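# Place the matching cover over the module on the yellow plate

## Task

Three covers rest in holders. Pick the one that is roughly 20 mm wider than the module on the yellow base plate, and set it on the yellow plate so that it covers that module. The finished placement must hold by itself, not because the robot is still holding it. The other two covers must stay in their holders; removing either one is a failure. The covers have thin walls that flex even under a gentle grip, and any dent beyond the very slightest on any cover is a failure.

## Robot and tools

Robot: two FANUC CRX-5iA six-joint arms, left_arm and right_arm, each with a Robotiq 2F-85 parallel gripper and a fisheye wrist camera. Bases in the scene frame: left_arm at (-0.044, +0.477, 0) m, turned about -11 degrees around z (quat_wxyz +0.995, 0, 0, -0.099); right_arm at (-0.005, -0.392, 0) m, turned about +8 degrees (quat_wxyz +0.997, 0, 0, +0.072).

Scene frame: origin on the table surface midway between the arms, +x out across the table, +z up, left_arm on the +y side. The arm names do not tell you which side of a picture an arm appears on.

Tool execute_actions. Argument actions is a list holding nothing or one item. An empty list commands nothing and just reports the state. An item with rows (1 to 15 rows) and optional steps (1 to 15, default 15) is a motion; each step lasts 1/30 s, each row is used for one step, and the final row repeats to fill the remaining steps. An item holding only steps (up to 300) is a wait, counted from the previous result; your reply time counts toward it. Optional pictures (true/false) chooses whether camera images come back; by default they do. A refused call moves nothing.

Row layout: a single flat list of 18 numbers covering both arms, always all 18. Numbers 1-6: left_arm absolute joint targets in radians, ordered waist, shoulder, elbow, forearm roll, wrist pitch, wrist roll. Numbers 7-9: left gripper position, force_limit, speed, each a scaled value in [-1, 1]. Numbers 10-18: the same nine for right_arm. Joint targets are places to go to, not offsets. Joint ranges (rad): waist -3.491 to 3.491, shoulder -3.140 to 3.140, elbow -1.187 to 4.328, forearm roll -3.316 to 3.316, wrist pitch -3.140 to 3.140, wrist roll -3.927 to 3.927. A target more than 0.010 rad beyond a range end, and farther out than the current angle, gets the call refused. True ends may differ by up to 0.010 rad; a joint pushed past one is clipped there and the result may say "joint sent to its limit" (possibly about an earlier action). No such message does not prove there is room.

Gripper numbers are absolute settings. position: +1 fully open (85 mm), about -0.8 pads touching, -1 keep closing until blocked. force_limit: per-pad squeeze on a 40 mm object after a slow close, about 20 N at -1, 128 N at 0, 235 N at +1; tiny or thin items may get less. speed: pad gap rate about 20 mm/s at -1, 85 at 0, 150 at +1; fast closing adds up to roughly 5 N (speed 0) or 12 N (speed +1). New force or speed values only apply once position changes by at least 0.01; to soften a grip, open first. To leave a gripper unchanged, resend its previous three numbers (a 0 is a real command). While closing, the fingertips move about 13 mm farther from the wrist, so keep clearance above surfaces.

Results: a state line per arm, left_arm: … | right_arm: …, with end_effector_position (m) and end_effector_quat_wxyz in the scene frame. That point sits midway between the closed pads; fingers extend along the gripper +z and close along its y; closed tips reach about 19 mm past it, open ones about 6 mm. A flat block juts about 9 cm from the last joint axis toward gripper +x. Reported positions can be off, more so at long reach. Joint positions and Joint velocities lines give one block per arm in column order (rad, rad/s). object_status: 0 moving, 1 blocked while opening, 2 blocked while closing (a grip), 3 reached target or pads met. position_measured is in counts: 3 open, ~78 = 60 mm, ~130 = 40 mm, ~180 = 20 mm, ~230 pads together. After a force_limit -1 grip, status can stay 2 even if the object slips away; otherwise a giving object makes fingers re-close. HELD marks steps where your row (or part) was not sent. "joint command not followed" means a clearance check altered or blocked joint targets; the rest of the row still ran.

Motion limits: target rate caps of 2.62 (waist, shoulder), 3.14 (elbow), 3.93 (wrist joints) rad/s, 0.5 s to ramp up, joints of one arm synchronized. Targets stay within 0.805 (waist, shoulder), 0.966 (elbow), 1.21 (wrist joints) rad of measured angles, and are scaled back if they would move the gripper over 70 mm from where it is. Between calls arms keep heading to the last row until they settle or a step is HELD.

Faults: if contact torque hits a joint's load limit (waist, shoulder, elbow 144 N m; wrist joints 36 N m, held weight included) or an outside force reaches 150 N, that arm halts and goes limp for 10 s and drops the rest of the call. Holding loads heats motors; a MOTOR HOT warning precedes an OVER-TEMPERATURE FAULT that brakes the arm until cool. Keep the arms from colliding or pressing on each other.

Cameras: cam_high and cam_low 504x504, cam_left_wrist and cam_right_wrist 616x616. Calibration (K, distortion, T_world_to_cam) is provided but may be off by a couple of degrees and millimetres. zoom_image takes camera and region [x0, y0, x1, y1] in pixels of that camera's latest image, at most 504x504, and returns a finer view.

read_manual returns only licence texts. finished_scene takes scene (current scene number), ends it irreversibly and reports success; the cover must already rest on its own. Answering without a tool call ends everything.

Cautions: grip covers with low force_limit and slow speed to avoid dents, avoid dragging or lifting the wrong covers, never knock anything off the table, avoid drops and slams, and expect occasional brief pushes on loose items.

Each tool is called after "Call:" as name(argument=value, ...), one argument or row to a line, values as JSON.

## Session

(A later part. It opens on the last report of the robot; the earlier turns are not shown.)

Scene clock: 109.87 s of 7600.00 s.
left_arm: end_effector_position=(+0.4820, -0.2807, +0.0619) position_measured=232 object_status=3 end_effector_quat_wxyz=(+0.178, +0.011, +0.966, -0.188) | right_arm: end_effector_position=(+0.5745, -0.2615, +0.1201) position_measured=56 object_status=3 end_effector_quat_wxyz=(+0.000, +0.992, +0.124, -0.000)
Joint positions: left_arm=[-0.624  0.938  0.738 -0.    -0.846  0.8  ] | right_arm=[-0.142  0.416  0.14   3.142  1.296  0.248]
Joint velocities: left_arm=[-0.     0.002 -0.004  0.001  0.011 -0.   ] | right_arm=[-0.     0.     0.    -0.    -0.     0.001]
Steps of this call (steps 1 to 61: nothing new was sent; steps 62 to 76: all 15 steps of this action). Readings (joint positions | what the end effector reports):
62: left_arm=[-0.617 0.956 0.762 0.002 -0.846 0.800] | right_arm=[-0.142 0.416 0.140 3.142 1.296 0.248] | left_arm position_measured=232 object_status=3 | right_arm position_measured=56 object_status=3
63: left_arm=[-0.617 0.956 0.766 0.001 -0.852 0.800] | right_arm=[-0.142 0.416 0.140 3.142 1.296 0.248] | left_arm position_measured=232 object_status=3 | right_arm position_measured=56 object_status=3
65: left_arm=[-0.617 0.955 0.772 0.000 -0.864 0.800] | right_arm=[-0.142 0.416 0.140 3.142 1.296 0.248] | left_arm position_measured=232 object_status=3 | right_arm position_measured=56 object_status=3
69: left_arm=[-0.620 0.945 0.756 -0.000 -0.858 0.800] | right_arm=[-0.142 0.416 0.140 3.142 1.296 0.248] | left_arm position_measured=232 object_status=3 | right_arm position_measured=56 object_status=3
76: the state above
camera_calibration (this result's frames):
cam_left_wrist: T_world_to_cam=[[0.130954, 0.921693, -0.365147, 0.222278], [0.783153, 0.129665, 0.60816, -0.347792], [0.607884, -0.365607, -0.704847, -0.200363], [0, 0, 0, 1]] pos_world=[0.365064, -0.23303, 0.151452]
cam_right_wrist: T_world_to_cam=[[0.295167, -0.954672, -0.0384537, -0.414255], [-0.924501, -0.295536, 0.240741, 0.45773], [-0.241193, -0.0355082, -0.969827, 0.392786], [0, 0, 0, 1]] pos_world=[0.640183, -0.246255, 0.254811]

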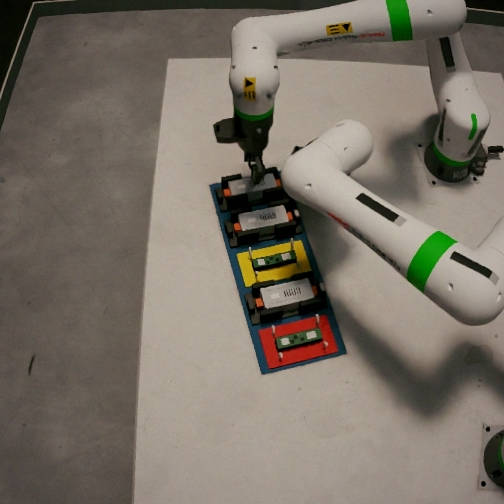

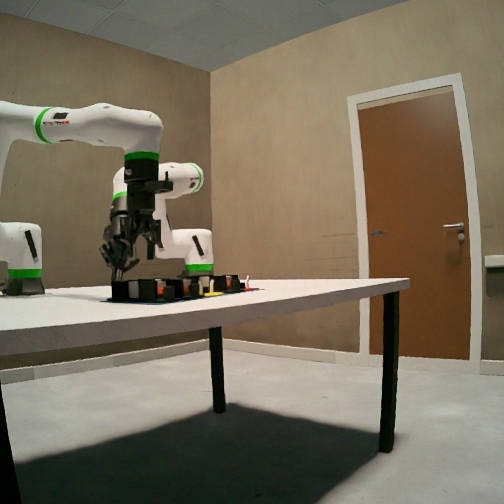

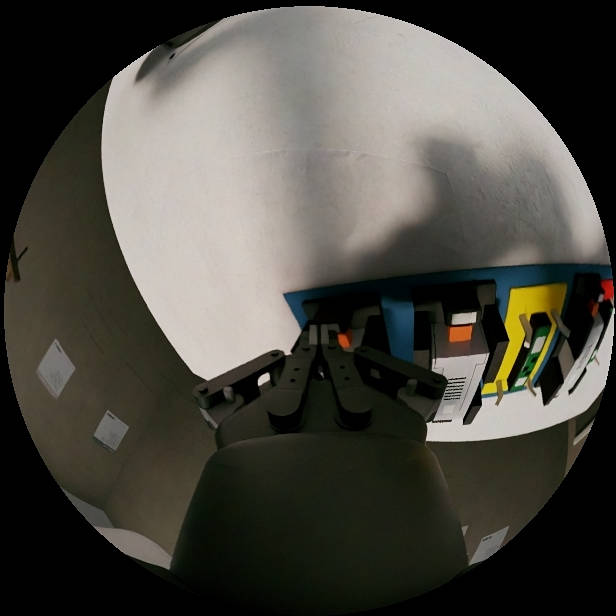

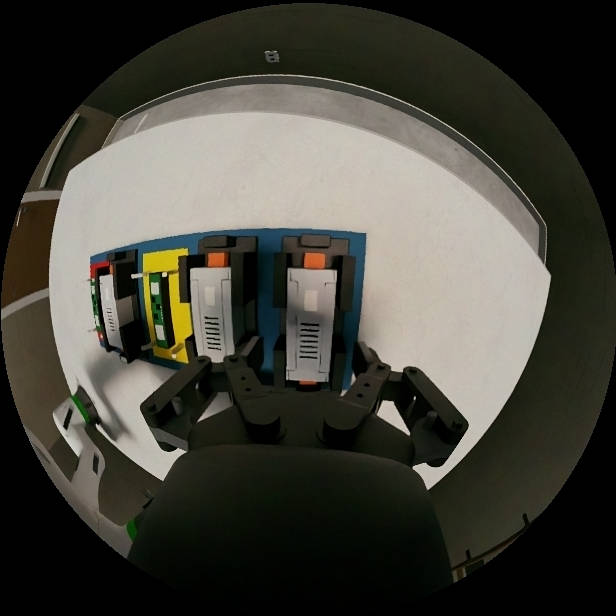

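Call:
execute_actions(
  actions=[
    {"rows":[[-0.6236,0.9387,0.7366,0,-0.845,0.8,-0.9,0,1,-0.142,0.4157,0.1405,3.1416,1.2956,0.248,0.58,-1,1],[-0.6236,0.9387,0.7366,0,-0.845,0.8,-0.9,0,1,-0.142,0.4157,0.1405,3.1416,1.2956,0.248,0.58,-1,1],[-0.6236,0.9387,0.7366,0,-0.845,0.8,-0.9,0,1,-0.142,0.4157,0.1405,3.1416,1.2956,0.248,0.58,-1,1],[-0.6236,0.939,0.7359,0,-0.8441,0.8,-0.9,0,1,-0.142,0.4157,0.1405,3.1416,1.2956,0.248,0.58,-1,1],[-0.6236,0.939,0.7359,0,-0.8441,0.8,-0.9,0,1,-0.142,0.4157,0.1405,3.1416,1.2956,0.248,0.58,-1,1],[-0.6236,0.939,0.7359,0,-0.8441,0.8,-0.9,0,1,-0.142,0.4157,0.1405,3.1416,1.2956,0.248,0.58,-1,1],[-0.6236,0.9393,0.7353,0,-0.8431,0.8,-0.9,0,1,-0.142,0.4157,0.1405,3.1416,1.2956,0.248,0.58,-1,1],[-0.6236,0.9393,0.7353,0,-0.8431,0.8,-0.9,0,1,-0.142,0.4157,0.1405,3.1416,1.2956,0.248,0.58,-1,1],[-0.6236,0.9393,0.7353,0,-0.8431,0.8,-0.9,0,1,-0.142,0.4157,0.1405,3.1416,1.2956,0.248,0.58,-1,1],[-0.6236,0.9396,0.7346,0,-0.8422,0.8,-0.9,0,1,-0.142,0.4157,0.1405,3.1416,1.2956,0.248,0.58,-1,1]],"steps":15},
  ],
)

Call:
zoom_image(
  camera="cam_left_wrist",
  region=[270, 270, 390, 370],
)

Call:
zoom_image(
  camera="cam_right_wrist",
  region=[260, 230, 380, 400],
)

Scene clock: 111.67 s of 7600.00 s.
left_arm: end_effector_position=(+0.4819, -0.2807, +0.0598) position_measured=232 object_status=3 end_effector_quat_wxyz=(+0.178, +0.011, +0.966, -0.188) | right_arm: end_effector_position=(+0.5745, -0.2615, +0.1201) position_measured=56 object_status=3 end_effector_quat_wxyz=(+0.000, +0.992, +0.124, -0.000)
Joint positions: left_arm=[-0.624  0.939  0.735  0.    -0.842  0.8  ] | right_arm=[-0.142  0.416  0.14   3.142  1.296  0.248]
Joint velocities: left_arm=[-0.001  0.001 -0.002  0.001 -0.    -0.   ] | right_arm=[-0. -0. -0. -0.  0. -0.]
Steps of this call (steps 1 to 15: the robot went on to your last target; steps 16 to 39: nothing new was sent; steps 40 to 54: all 15 steps of this action). Readings (joint positions | what the end effector reports):
40: left_arm=[-0.624 0.938 0.737 0.000 -0.846 0.800] | right_arm=[-0.142 0.416 0.140 3.142 1.296 0.248] | left_arm position_measured=232 object_status=3 | right_arm position_measured=56 object_status=3
41: left_arm=[-0.624 0.939 0.737 0.000 -0.845 0.800] | right_arm=[-0.142 0.416 0.140 3.142 1.296 0.248] | left_arm position_measured=232 object_status=3 | right_arm position_measured=56 object_status=3
43: left_arm=[-0.624 0.939 0.737 0.000 -0.845 0.800] | right_arm=[-0.142 0.416 0.140 3.142 1.296 0.248] | left_arm position_measured=232 object_status=3 | right_arm position_measured=56 object_status=3
47: left_arm=[-0.624 0.939 0.736 0.000 -0.843 0.800] | right_arm=[-0.142 0.416 0.140 3.142 1.296 0.248] | left_arm position_measured=232 object_status=3 | right_arm position_measured=56 object_status=3
54: the state above
camera_calibration (this result's frames):
cam_left_wrist: T_world_to_cam=[[0.130996, 0.921622, -0.365312, 0.221524], [0.783147, 0.129744, 0.60815, -0.346411], [0.607882, -0.365758, -0.70477, -0.201889], [0, 0, 0, 1]] pos_world=[0.364997, -0.233059, 0.14931]
cam_right_wrist: T_world_to_cam=[[0.295167, -0.954672, -0.0384537, -0.414255], [-0.924501, -0.295536, 0.24074, 0.45773], [-0.241193, -0.0355082, -0.969827, 0.392786], [0, 0, 0, 1]] pos_world=[0.640183, -0.246255, 0.254811]

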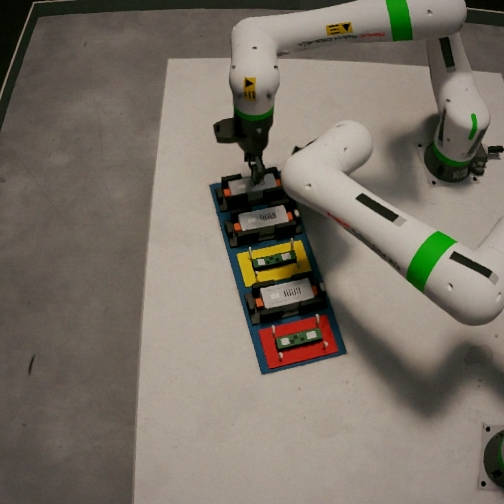

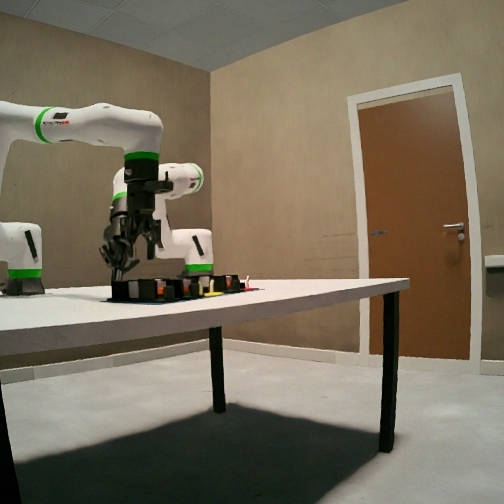

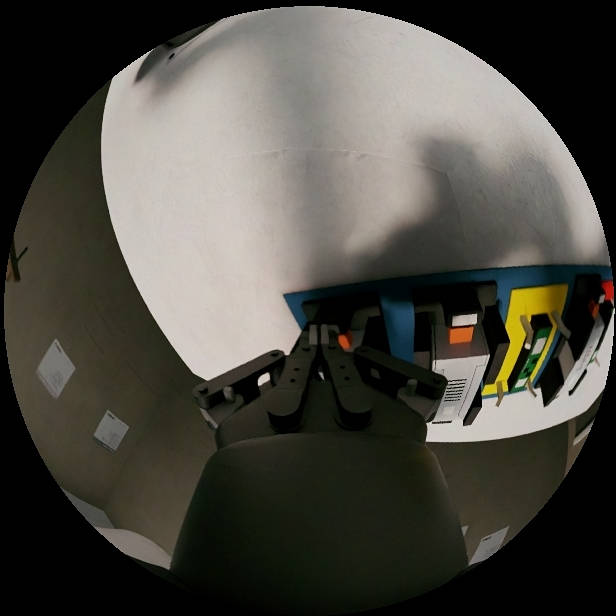

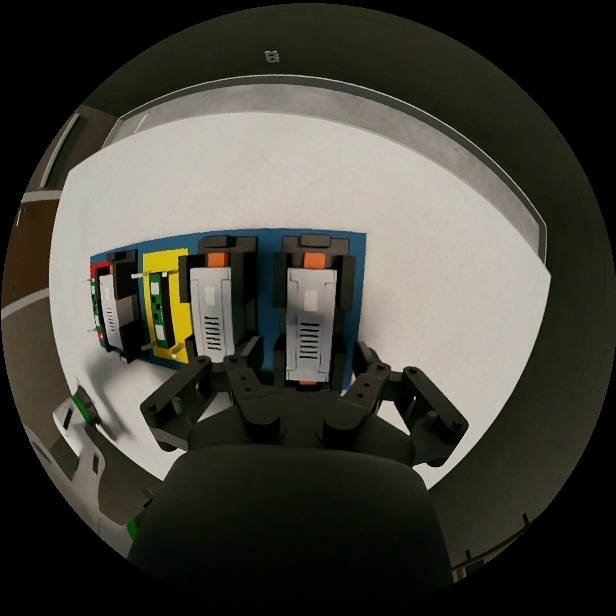

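Region (270, 270, 390, 370) of cam_left_wrist's 616x616 image, scaled by 4.200, with more detail than that image has.

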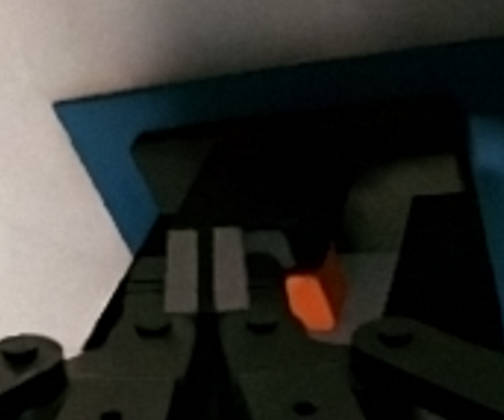

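Region (260, 230, 380, 400) of cam_right_wrist's 616x616 image, scaled by 2.965, with more detail than that image has; it fills the left 356 columns of this view, and the rest is white.

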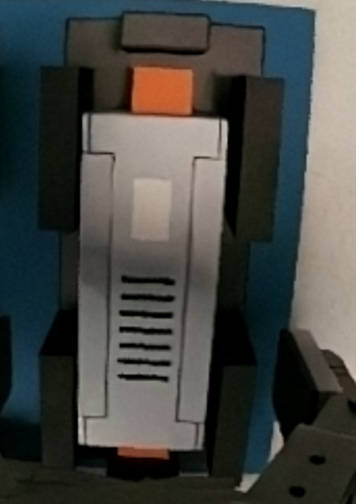

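Two more mm.

Call:
execute_actions(
  actions=[
    {"rows":[[-0.6236,0.9399,0.7339,0,-0.8412,0.8,-0.9,0,1,-0.142,0.4157,0.1405,3.1416,1.2956,0.248,0.58,-1,1],[-0.6236,0.9399,0.7339,0,-0.8412,0.8,-0.9,0,1,-0.142,0.4157,0.1405,3.1416,1.2956,0.248,0.58,-1,1],[-0.6236,0.9399,0.7339,0,-0.8412,0.8,-0.9,0,1,-0.142,0.4157,0.1405,3.1416,1.2956,0.248,0.58,-1,1],[-0.6236,0.9402,0.7332,0,-0.8403,0.8,-0.9,0,1,-0.142,0.4157,0.1405,3.1416,1.2956,0.248,0.58,-1,1],[-0.6236,0.9402,0.7332,0,-0.8403,0.8,-0.9,0,1,-0.142,0.4157,0.1405,3.1416,1.2956,0.248,0.58,-1,1],[-0.6236,0.9402,0.7332,0,-0.8403,0.8,-0.9,0,1,-0.142,0.4157,0.1405,3.1416,1.2956,0.248,0.58,-1,1],[-0.6236,0.9405,0.7326,0,-0.8393,0.8,-0.9,0,1,-0.142,0.4157,0.1405,3.1416,1.2956,0.248,0.58,-1,1],[-0.6236,0.9405,0.7326,0,-0.8393,0.8,-0.9,0,1,-0.142,0.4157,0.1405,3.1416,1.2956,0.248,0.58,-1,1],[-0.6236,0.9405,0.7326,0,-0.8393,0.8,-0.9,0,1,-0.142,0.4157,0.1405,3.1416,1.2956,0.248,0.58,-1,1],[-0.6236,0.9408,0.7319,0,-0.8384,0.8,-0.9,0,1,-0.142,0.4157,0.1405,3.1416,1.2956,0.248,0.58,-1,1]],"steps":15},
  ],
)

Call:
zoom_image(
  camera="cam_left_wrist",
  region=[270, 270, 390, 370],
)

Call:
zoom_image(
  camera="cam_right_wrist",
  region=[260, 230, 380, 400],
)

Scene clock: 113.43 s of 7600.00 s.
left_arm: end_effector_position=(+0.4819, -0.2807, +0.0579) position_measured=232 object_status=3 end_effector_quat_wxyz=(+0.178, +0.011, +0.966, -0.188) | right_arm: end_effector_position=(+0.5745, -0.2615, +0.1201) position_measured=56 object_status=3 end_effector_quat_wxyz=(+0.000, +0.992, +0.124, -0.000)
Joint positions: left_arm=[-0.624  0.94   0.732  0.    -0.838  0.8  ] | right_arm=[-0.142  0.416  0.14   3.142  1.296  0.248]
Joint velocities: left_arm=[ 0.001  0.001 -0.002 -0.001 -0.    -0.   ] | right_arm=[ 0.001  0.     0.    -0.001 -0.     0.   ]
Steps of this call (steps 1 to 15: the robot went on to your last target; steps 16 to 38: nothing new was sent; steps 39 to 53: all 15 steps of this action). Readings (joint positions | what the end effector reports):
39: left_arm=[-0.624 0.940 0.735 0.000 -0.842 0.800] | right_arm=[-0.142 0.416 0.140 3.142 1.296 0.248] | left_arm position_measured=232 object_status=3 | right_arm position_measured=56 object_status=3
40: left_arm=[-0.624 0.940 0.734 0.000 -0.842 0.800] | right_arm=[-0.142 0.416 0.140 3.142 1.296 0.248] | left_arm position_measured=232 object_status=3 | right_arm position_measured=56 object_status=3
42: left_arm=[-0.624 0.940 0.734 0.000 -0.841 0.800] | right_arm=[-0.142 0.416 0.140 3.142 1.296 0.248] | left_arm position_measured=232 object_status=3 | right_arm position_measured=56 object_status=3
46: left_arm=[-0.624 0.940 0.733 0.000 -0.840 0.800] | right_arm=[-0.142 0.416 0.140 3.142 1.296 0.248] | left_arm position_measured=232 object_status=3 | right_arm position_measured=56 object_status=3
53: the state above
camera_calibration (this result's frames):
cam_left_wrist: T_world_to_cam=[[0.131055, 0.921598, -0.365352, 0.22077], [0.783068, 0.129774, 0.608246, -0.345216], [0.607972, -0.365809, -0.704666, -0.203258], [0, 0, 0, 1]] pos_world=[0.364969, -0.233015, 0.147406]
cam_right_wrist: T_world_to_cam=[[0.295167, -0.954672, -0.0384537, -0.414255], [-0.924501, -0.295536, 0.24074, 0.45773], [-0.241192, -0.0355081, -0.969827, 0.392786], [0, 0, 0, 1]] pos_world=[0.640183, -0.246255, 0.254811]

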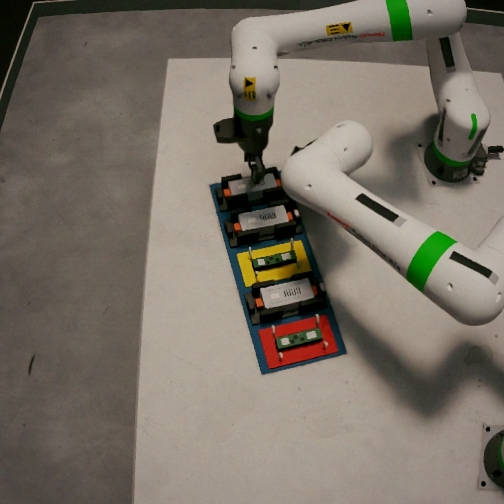

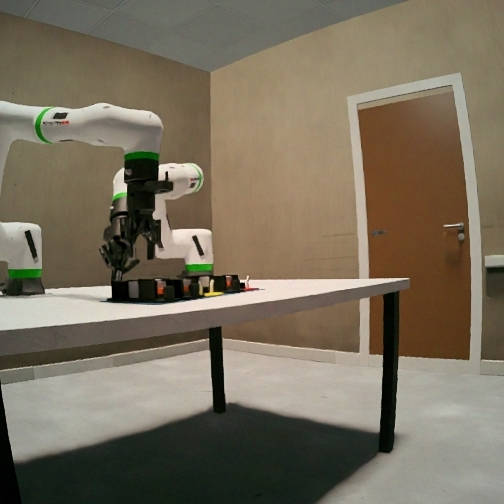

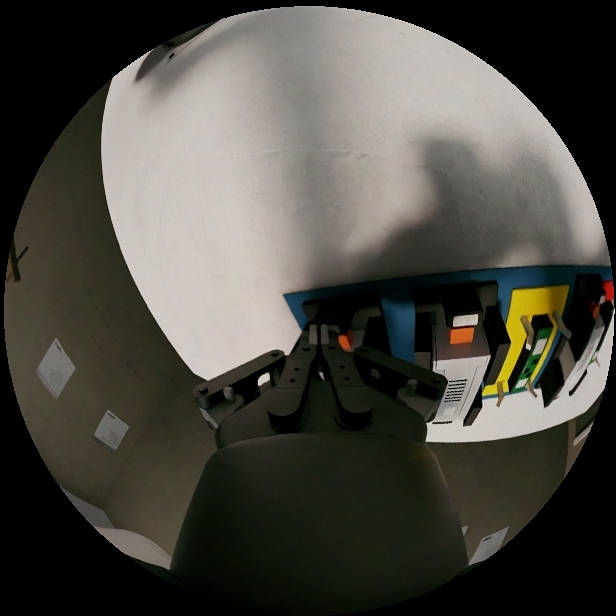

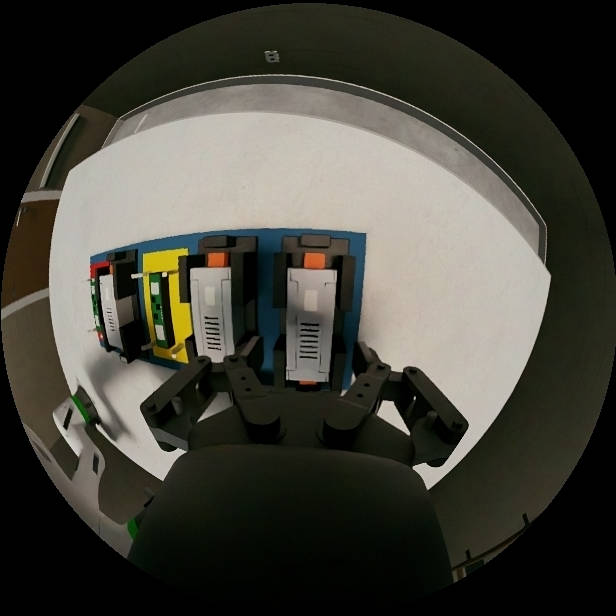

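Region (270, 270, 390, 370) of cam_left_wrist's 616x616 image, scaled by 4.200, with more detail than that image has.

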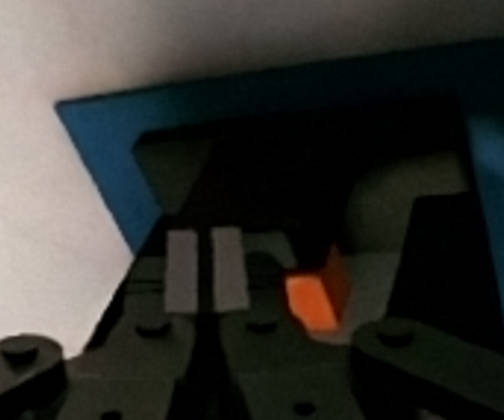

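Region (260, 230, 380, 400) of cam_right_wrist's 616x616 image, scaled by 2.965, with more detail than that image has; it fills the left 356 columns of this view, and the rest is white.

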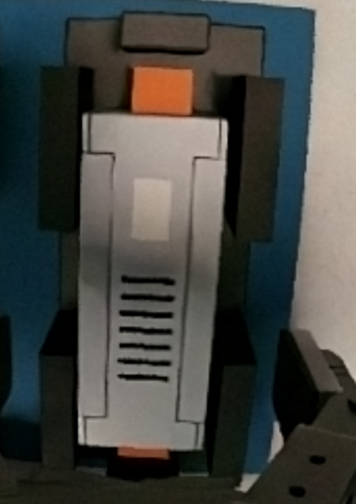

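Call:
execute_actions(
  actions=[
    {"rows":[[-0.6236,0.9408,0.7319,0,-0.8384,0.8,-0.9,0,1,-0.142,0.446,0.087,3.1416,1.212,0.248,0.4,-1,0]],"steps":12},
  ],
)

Scene clock: 115.07 s of 7600.00 s.
left_arm: end_effector_position=(+0.4818, -0.2806, +0.0575) position_measured=232 object_status=3 end_effector_quat_wxyz=(+0.178, +0.011, +0.966, -0.188) | right_arm: end_effector_position=(+0.5745, -0.2615, +0.0806) position_measured=78 object_status=0 end_effector_quat_wxyz=(-0.000, +0.992, +0.124, -0.000)
Joint positions: left_arm=[-0.624  0.941  0.732  0.    -0.838  0.8  ] | right_arm=[-0.142  0.446  0.087  3.142  1.212  0.248]
Joint velocities: left_arm=[-0.     0.     0.001 -0.     0.001 -0.   ] | right_arm=[ 0.    -0.001 -0.     0.    -0.     0.001]
Steps of this call (steps 1 to 15: the robot went on to your last target; steps 16 to 37: nothing new was sent; steps 38 to 49: all 12 steps of this action). Readings (joint positions | what the end effector reports):
38: left_arm=[-0.624 0.941 0.732 0.000 -0.838 0.800] | right_arm=[-0.142 0.416 0.140 3.142 1.295 0.248] | left_arm position_measured=232 object_status=3 | right_arm position_measured=56 object_status=0
39: left_arm=[-0.624 0.941 0.732 0.000 -0.838 0.800] | right_arm=[-0.142 0.418 0.136 3.141 1.287 0.248] | left_arm position_measured=232 object_status=3 | right_arm position_measured=58 object_status=0
41: left_arm=[-0.624 0.941 0.732 0.000 -0.838 0.800] | right_arm=[-0.142 0.432 0.111 3.141 1.249 0.248] | left_arm position_measured=232 object_status=3 | right_arm position_measured=68 object_status=0
45: left_arm=[-0.624 0.941 0.732 0.000 -0.838 0.800] | right_arm=[-0.142 0.446 0.087 3.142 1.212 0.248] | left_arm position_measured=232 object_status=3 | right_arm position_measured=77 object_status=0
49: the state above
camera_calibration (this result's frames):
cam_left_wrist: T_world_to_cam=[[0.130913, 0.92175, -0.365018, 0.220641], [0.783303, 0.12952, 0.607997, -0.345077], [0.607698, -0.365515, -0.705054, -0.20325], [0, 0, 0, 1]] pos_world=[0.36493, -0.232972, 0.147042]
cam_right_wrist: T_world_to_cam=[[0.295145, -0.954674, -0.0385759, -0.41574], [-0.924428, -0.295533, 0.241024, 0.46717], [-0.241499, -0.0354762, -0.969752, 0.354676], [0, 0, 0, 1]] pos_world=[0.640223, -0.246249, 0.215311]

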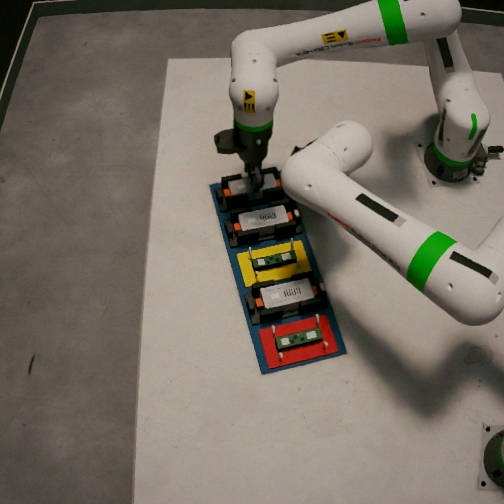

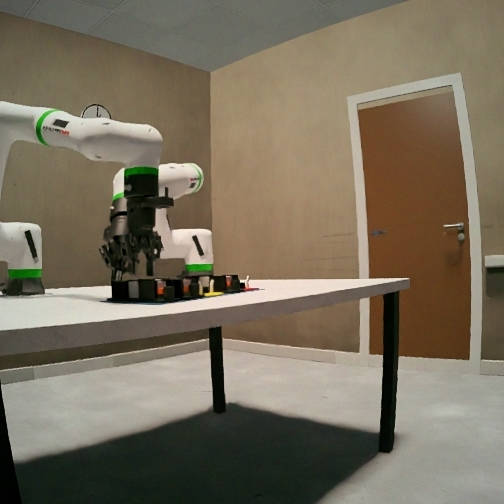

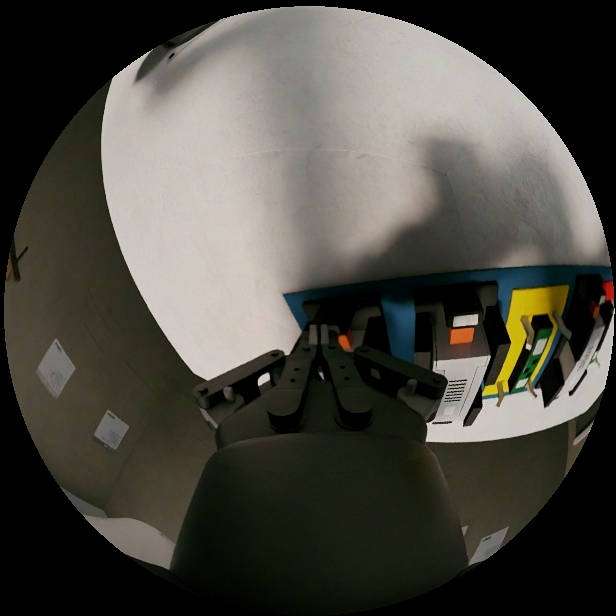

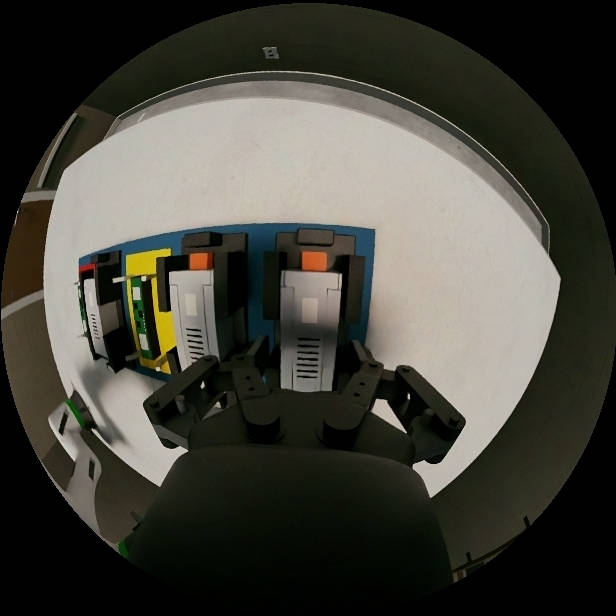

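Call:
execute_actions(
  actions=[
    {"rows":[[-0.6236,0.9408,0.7319,0,-0.8384,0.8,-0.9,0,1,-0.142,0.462,0.065,3.1416,1.174,0.248,0.4,-1,0],[-0.6236,0.9408,0.7319,0,-0.8384,0.8,-0.9,0,1,-0.142,0.462,0.065,3.1416,1.174,0.248,0.4,-1,0],[-0.6236,0.9408,0.7319,0,-0.8384,0.8,-0.9,0,1,-0.142,0.462,0.065,3.1416,1.174,0.248,0.4,-1,0],[-0.6236,0.9408,0.7319,0,-0.8384,0.8,-0.9,0,1,-0.142,0.462,0.065,3.1416,1.174,0.248,0.4,-1,0],[-0.6236,0.9408,0.7319,0,-0.8384,0.8,-0.9,0,1,-0.142,0.4795,0.0462,3.1416,1.1375,0.248,0.4,-1,0],[-0.6236,0.9408,0.7319,0,-0.8384,0.8,-0.9,0,1,-0.142,0.4795,0.0462,3.1416,1.1375,0.248,0.4,-1,0],[-0.6236,0.9408,0.7319,0,-0.8384,0.8,-0.9,0,1,-0.142,0.4795,0.0462,3.1416,1.1375,0.248,0.4,-1,0],[-0.6236,0.9408,0.7319,0,-0.8384,0.8,-0.9,0,1,-0.142,0.4795,0.0462,3.1416,1.1375,0.248,0.4,-1,0],[-0.6236,0.9408,0.7319,0,-0.8384,0.8,-0.9,0,1,-0.142,0.4795,0.0462,3.1416,1.1375,0.248,0.4,-1,0],[-0.6236,0.9408,0.7319,0,-0.8384,0.8,-0.9,0,1,-0.142,0.4795,0.0462,3.1416,1.1375,0.248,-1,-1,-1]],"steps":15},
  ],
  pictures=false,
)

Call:
execute_actions(
  actions=[
    {"steps":35},
  ],
)

Scene clock: 117.23 s of 7600.00 s.
left_arm: end_effector_position=(+0.4818, -0.2806, +0.0575) position_measured=232 object_status=3 end_effector_quat_wxyz=(+0.178, +0.011, +0.966, -0.188) | right_arm: end_effector_position=(+0.5746, -0.2616, +0.0451) position_measured=84 object_status=0 end_effector_quat_wxyz=(+0.000, +0.992, +0.124, +0.000)
Joint positions: left_arm=[-0.624  0.941  0.732  0.    -0.838  0.8  ] | right_arm=[-0.142  0.479  0.046  3.142  1.138  0.248]
Joint velocities: left_arm=[-0.002  0.    -0.001  0.001 -0.001 -0.   ] | right_arm=[-0.    -0.    -0.     0.001 -0.     0.001]
Steps of this call (steps 1 to 15: the robot went on to your last target; steps 16 to 50: nothing new was sent; steps 51 to 65: all 15 steps of this action). Readings (joint positions | what the end effector reports):
51: left_arm=[-0.624 0.941 0.732 0.000 -0.838 0.800] | right_arm=[-0.142 0.446 0.086 3.142 1.211 0.248] | left_arm position_measured=232 object_status=3 | right_arm position_measured=78 object_status=3
52: left_arm=[-0.624 0.941 0.732 0.000 -0.838 0.800] | right_arm=[-0.142 0.448 0.083 3.142 1.204 0.248] | left_arm position_measured=232 object_status=3 | right_arm position_measured=78 object_status=3
54: left_arm=[-0.624 0.941 0.732 0.000 -0.838 0.800] | right_arm=[-0.142 0.459 0.068 3.142 1.180 0.248] | left_arm position_measured=232 object_status=3 | right_arm position_measured=78 object_status=3
58: left_arm=[-0.624 0.941 0.732 0.000 -0.838 0.800] | right_arm=[-0.142 0.477 0.048 3.142 1.142 0.248] | left_arm position_measured=232 object_status=3 | right_arm position_measured=78 object_status=3
65: the state above

Scene clock: 118.40 s of 7600.00 s.
left_arm: end_effector_position=(+0.4818, -0.2806, +0.0575) position_measured=232 object_status=3 end_effector_quat_wxyz=(+0.178, +0.011, +0.966, -0.188) | right_arm: end_effector_position=(+0.5746, -0.2615, +0.0450) position_measured=122 object_status=2 end_effector_quat_wxyz=(-0.000, +0.992, +0.124, -0.000)
Joint positions: left_arm=[-0.624  0.941  0.732  0.    -0.838  0.8  ] | right_arm=[-0.142  0.479  0.046  3.142  1.138  0.248]
Joint velocities: left_arm=[ 0.001  0.001  0.     0.001  0.001 -0.   ] | right_arm=[ 0.     0.     0.    -0.     0.     0.001]
Steps of this call (steps 1 to 15: the robot went on to your last target; steps 16 to 35: nothing new was sent). Readings (joint positions | what the end effector reports):
1: left_arm=[-0.624 0.941 0.732 0.000 -0.838 0.800] | right_arm=[-0.142 0.479 0.046 3.142 1.138 0.248] | left_arm position_measured=232 object_status=3 | right_arm position_measured=86 object_status=0
2: left_arm=[-0.624 0.941 0.732 0.000 -0.838 0.800] | right_arm=[-0.142 0.479 0.046 3.142 1.138 0.248] | left_arm position_measured=232 object_status=3 | right_arm position_measured=88 object_status=0
4: left_arm=[-0.624 0.941 0.732 0.000 -0.838 0.800] | right_arm=[-0.142 0.479 0.046 3.142 1.138 0.248] | left_arm position_measured=232 object_status=3 | right_arm position_measured=91 object_status=0
8: left_arm=[-0.624 0.941 0.732 0.000 -0.838 0.800] | right_arm=[-0.142 0.479 0.046 3.142 1.137 0.248] | left_arm position_measured=232 object_status=3 | right_arm position_measured=98 object_status=0
35: the state above
All arms were judged still, so your last target was given up. Only a new action makes them travel on or press farther. Fingers that are still opening or closing keep moving.
camera_calibration (this result's frames):
cam_left_wrist: T_world_to_cam=[[0.130912, 0.921752, -0.365015, 0.22064], [0.783306, 0.129517, 0.607994, -0.345076], [0.607696, -0.365512, -0.705058, -0.203248], [0, 0, 0, 1]] pos_world=[0.364929, -0.232971, 0.14704]
cam_right_wrist: T_world_to_cam=[[0.295158, -0.954674, -0.0384703, -0.417136], [-0.924504, -0.295531, 0.240736, 0.475809], [-0.241194, -0.0354892, -0.969828, 0.320048], [0, 0, 0, 1]] pos_world=[0.640201, -0.246254, 0.1798]

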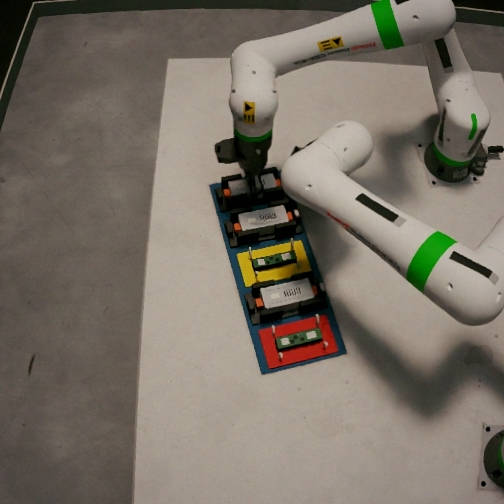

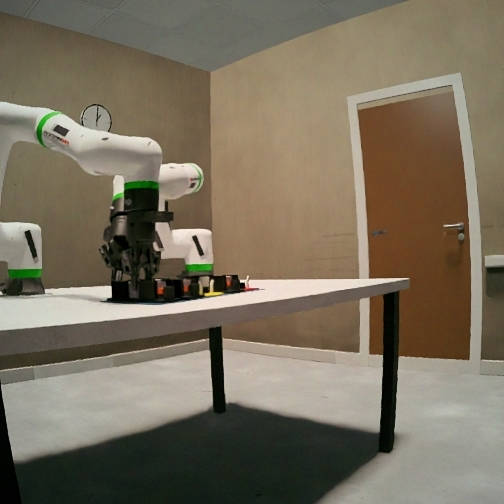

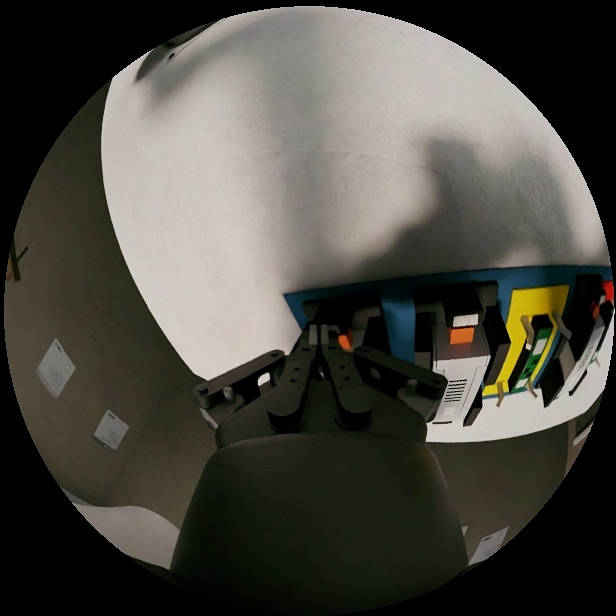

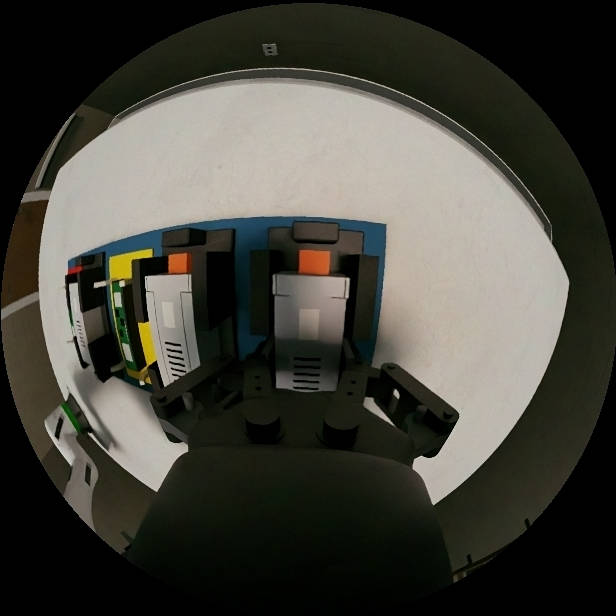

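Lift ~10 mm slowly.

Call:
execute_actions(
  actions=[
    {"rows":[[-0.6236,0.9408,0.7319,0,-0.8384,0.8,-0.9,0,1,-0.142,0.477,0.049,3.1416,1.143,0.248,-1,-1,-1],[-0.6236,0.9408,0.7319,0,-0.8384,0.8,-0.9,0,1,-0.142,0.477,0.049,3.1416,1.143,0.248,-1,-1,-1],[-0.6236,0.9408,0.7319,0,-0.8384,0.8,-0.9,0,1,-0.142,0.477,0.049,3.1416,1.143,0.248,-1,-1,-1],[-0.6236,0.9408,0.7319,0,-0.8384,0.8,-0.9,0,1,-0.142,0.475,0.051,3.1416,1.148,0.248,-1,-1,-1],[-0.6236,0.9408,0.7319,0,-0.8384,0.8,-0.9,0,1,-0.142,0.475,0.051,3.1416,1.148,0.248,-1,-1,-1],[-0.6236,0.9408,0.7319,0,-0.8384,0.8,-0.9,0,1,-0.142,0.475,0.051,3.1416,1.148,0.248,-1,-1,-1],[-0.6236,0.9408,0.7319,0,-0.8384,0.8,-0.9,0,1,-0.142,0.473,0.053,3.1416,1.153,0.248,-1,-1,-1],[-0.6236,0.9408,0.7319,0,-0.8384,0.8,-0.9,0,1,-0.142,0.473,0.053,3.1416,1.153,0.248,-1,-1,-1],[-0.6236,0.9408,0.7319,0,-0.8384,0.8,-0.9,0,1,-0.142,0.473,0.053,3.1416,1.153,0.248,-1,-1,-1],[-0.6236,0.9408,0.7319,0,-0.8384,0.8,-0.9,0,1,-0.142,0.471,0.055,3.1416,1.157,0.248,-1,-1,-1]],"steps":15},
  ],
)

Call:
zoom_image(
  camera="cam_right_wrist",
  region=[220, 200, 420, 400],
)

Call:
zoom_image(
  camera="cam_low",
  region=[100, 250, 200, 312],
)

Scene clock: 120.77 s of 7600.00 s.
left_arm: end_effector_position=(+0.4818, -0.2806, +0.0575) position_measured=232 object_status=3 end_effector_quat_wxyz=(+0.178, +0.011, +0.966, -0.188) | right_arm: end_effector_position=(+0.5738, -0.2616, +0.0533) position_measured=122 object_status=2 end_effector_quat_wxyz=(-0.000, +0.992, +0.124, -0.001)
Joint positions: left_arm=[-0.624  0.941  0.732  0.    -0.838  0.8  ] | right_arm=[-0.142  0.471  0.055  3.142  1.157  0.248]
Joint velocities: left_arm=[ 0.001  0.     0.001 -0.    -0.    -0.   ] | right_arm=[-0.    -0.     0.    -0.001  0.001 -0.001]
Steps of this call (steps 1 to 56: nothing new was sent; steps 57 to 71: all 15 steps of this action). Readings (joint positions | what the end effector reports):
57: left_arm=[-0.624 0.941 0.732 0.000 -0.838 0.800] | right_arm=[-0.142 0.479 0.046 3.142 1.138 0.248] | left_arm position_measured=232 object_status=3 | right_arm position_measured=122 object_status=2
58: left_arm=[-0.624 0.941 0.732 0.000 -0.838 0.800] | right_arm=[-0.142 0.479 0.047 3.142 1.140 0.248] | left_arm position_measured=232 object_status=3 | right_arm position_measured=122 object_status=2
60: left_arm=[-0.624 0.941 0.732 0.000 -0.838 0.800] | right_arm=[-0.142 0.477 0.049 3.142 1.143 0.248] | left_arm position_measured=232 object_status=3 | right_arm position_measured=122 object_status=2
64: left_arm=[-0.624 0.941 0.732 0.000 -0.838 0.800] | right_arm=[-0.142 0.474 0.052 3.142 1.151 0.248] | left_arm position_measured=232 object_status=3 | right_arm position_measured=122 object_status=2
71: the state above
camera_calibration (this result's frames):
cam_left_wrist: T_world_to_cam=[[0.130912, 0.921752, -0.365015, 0.22064], [0.783306, 0.129518, 0.607994, -0.345076], [0.607696, -0.365512, -0.705058, -0.203248], [0, 0, 0, 1]] pos_world=[0.364929, -0.232971, 0.14704]
cam_right_wrist: T_world_to_cam=[[0.295132, -0.95466, -0.0389927, -0.416591], [-0.923942, -0.295555, 0.242857, 0.472652], [-0.24337, -0.0356479, -0.969278, 0.329091], [0, 0, 0, 1]] pos_world=[0.639744, -0.246277, 0.18795]

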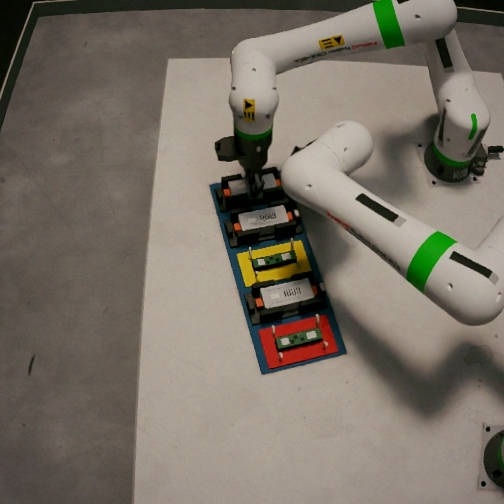

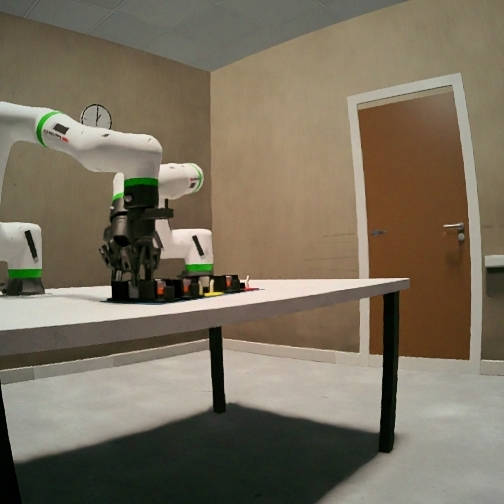

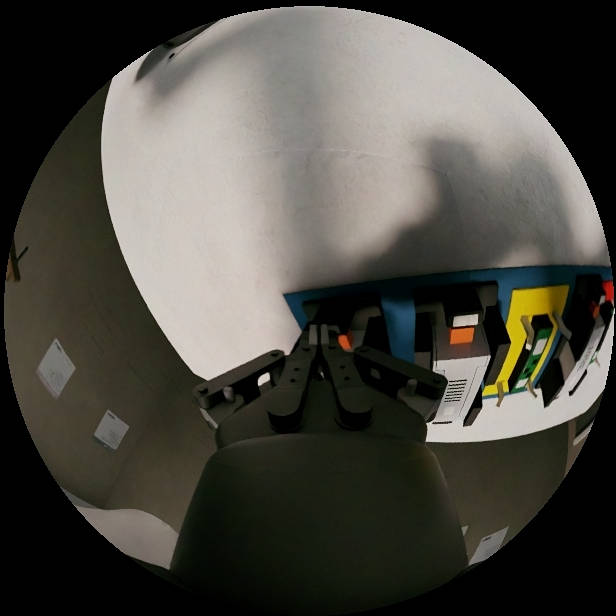

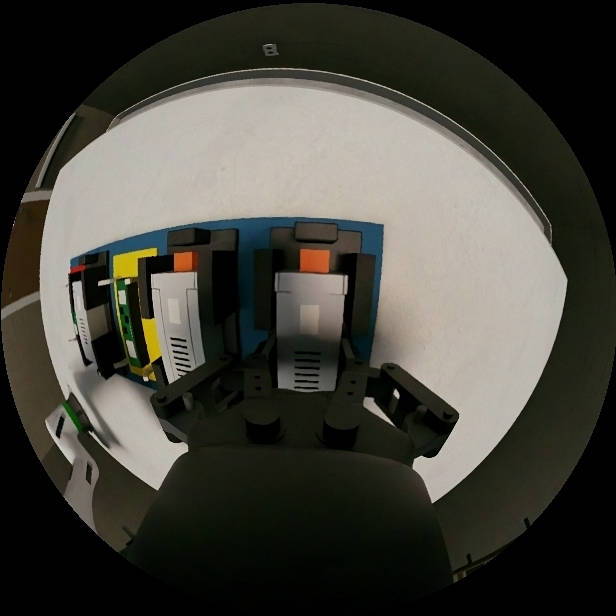

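Region (220, 200, 420, 400) of cam_right_wrist's 616x616 image, scaled by 2.520, with more detail than that image has.

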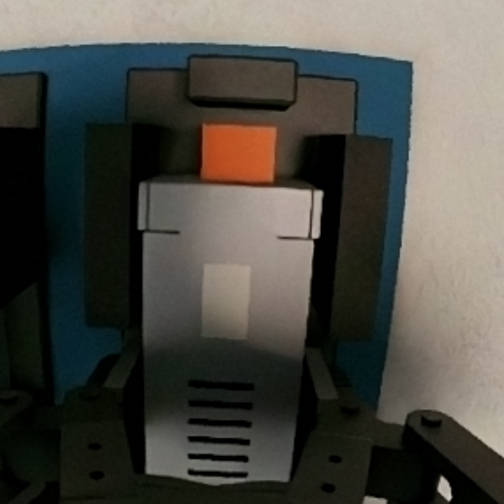

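Region (100, 250, 200, 312) of cam_low's 504x504 image, scaled by 5.040, with more detail than that image has; it fills the top 312 rows of this view, and the rest is white.

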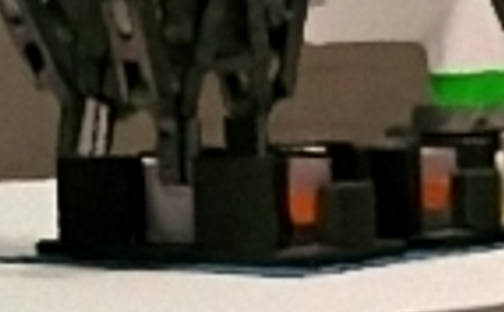

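Call:
execute_actions(
  actions=[
    {"rows":[[-0.6236,0.935,0.745,0,-0.857,0.8,-0.9,0,1,-0.142,0.462,0.065,3.1416,1.174,0.248,-1,-1,-1]],"steps":15},
  ],
)

Scene clock: 124.17 s of 7600.00 s.
left_arm: end_effector_position=(+0.4820, -0.2808, +0.0673) position_measured=232 object_status=3 end_effector_quat_wxyz=(+0.178, +0.011, +0.966, -0.188) | right_arm: end_effector_position=(+0.5744, -0.2615, +0.0626) position_measured=122 object_status=2 end_effector_quat_wxyz=(-0.000, +0.992, +0.124, -0.000)
Joint positions: left_arm=[-0.624  0.935  0.745 -0.    -0.857  0.8  ] | right_arm=[-0.142  0.462  0.065  3.142  1.174  0.248]
Joint velocities: left_arm=[ 0.    -0.001  0.001  0.     0.    -0.001] | right_arm=[-0. -0.  0.  0. -0.  0.]
Steps of this call (steps 1 to 15: the robot went on to your last target; steps 16 to 87: nothing new was sent; steps 88 to 102: all 15 steps of this action). Readings (joint positions | what the end effector reports):
88: left_arm=[-0.624 0.941 0.732 0.000 -0.839 0.800] | right_arm=[-0.142 0.471 0.056 3.142 1.158 0.248] | left_arm position_measured=232 object_status=3 | right_arm position_measured=122 object_status=2
89: left_arm=[-0.624 0.940 0.736 -0.000 -0.846 0.800] | right_arm=[-0.142 0.468 0.059 3.142 1.164 0.248] | left_arm position_measured=232 object_status=3 | right_arm position_measured=122 object_status=2
91: left_arm=[-0.624 0.937 0.743 -0.000 -0.856 0.800] | right_arm=[-0.142 0.462 0.064 3.141 1.173 0.248] | left_arm position_measured=232 object_status=3 | right_arm position_measured=122 object_status=2
95: left_arm=[-0.624 0.936 0.745 -0.000 -0.857 0.800] | right_arm=[-0.142 0.462 0.065 3.141 1.174 0.248] | left_arm position_measured=232 object_status=3 | right_arm position_measured=122 object_status=2
102: the state above
camera_calibration (this result's frames):
cam_left_wrist: T_world_to_cam=[[0.130927, 0.921736, -0.365049, 0.224348], [0.783281, 0.129543, 0.608021, -0.351122], [0.607724, -0.365542, -0.705018, -0.196527], [0, 0, 0, 1]] pos_world=[0.365088, -0.233143, 0.156832]
cam_right_wrist: T_world_to_cam=[[0.295142, -0.954675, -0.0385507, -0.416394], [-0.924455, -0.295529, 0.240926, 0.471401], [-0.241399, -0.035469, -0.969778, 0.337132], [0, 0, 0, 1]] pos_world=[0.640068, -0.246251, 0.197318]

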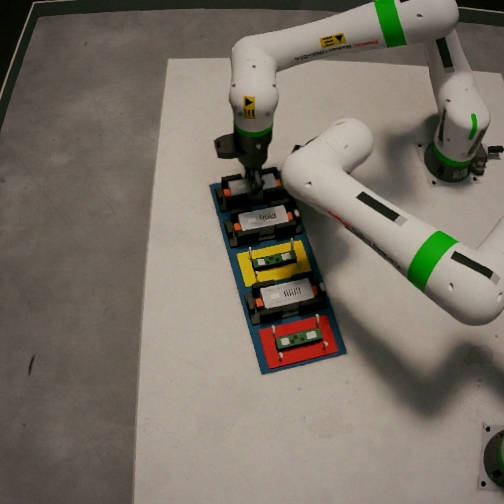

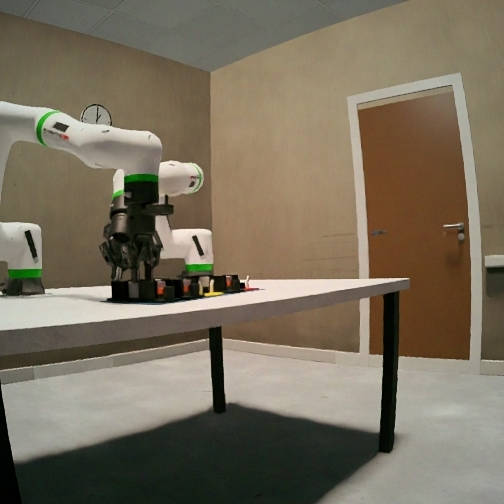

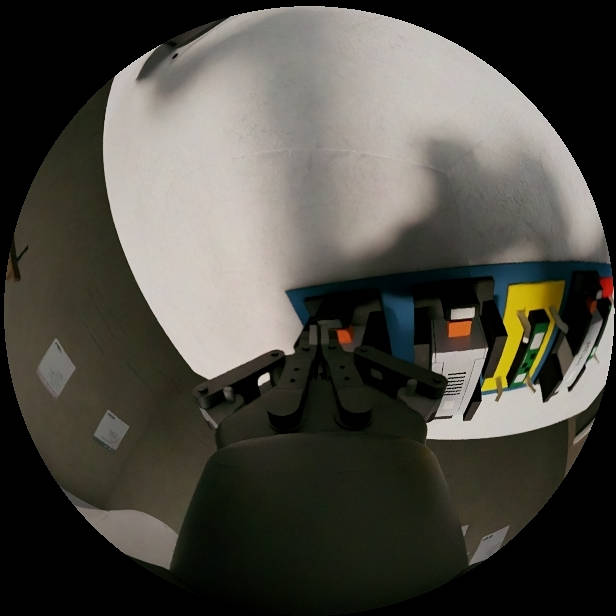

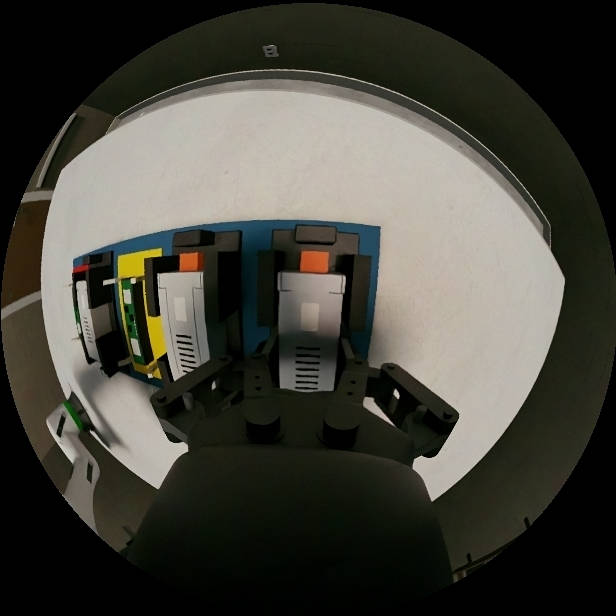

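Call:
zoom_image(
  camera="cam_right_wrist",
  region=[240,200,400,400],
)

Call:
zoom_image(
  camera="cam_left_wrist",
  region=[280,260,616,440],
)

Call:
zoom_image(
  camera="cam_high",
  region=[200,160,360,380],
)

Region (240, 200, 400, 400) of cam_right_wrist's 616x616 image, scaled by 2.520, with more detail than that image has; it fills the left 403 columns of this view, and the rest is white.

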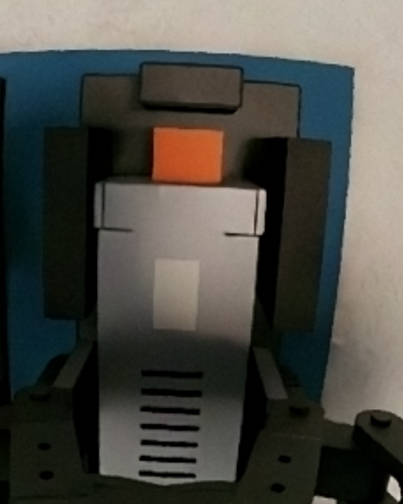

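Region (280, 260, 616, 440) of cam_left_wrist's 616x616 image, scaled by 1.500, with more detail than that image has; it fills the top 270 rows of this view, and the rest is white.

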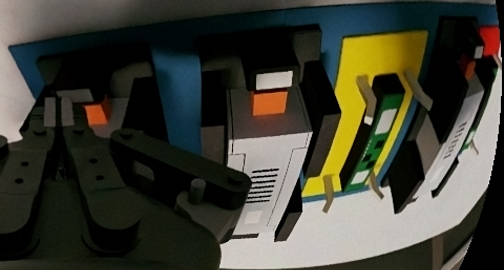

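Region (200, 160, 360, 380) of cam_high's 504x504 image, scaled by 2.291, with more detail than that image has; it fills the left 367 columns of this view, and the rest is white.

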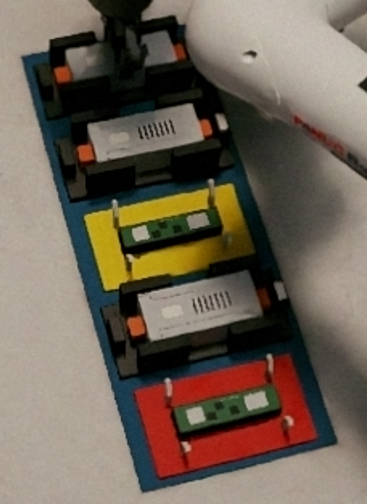

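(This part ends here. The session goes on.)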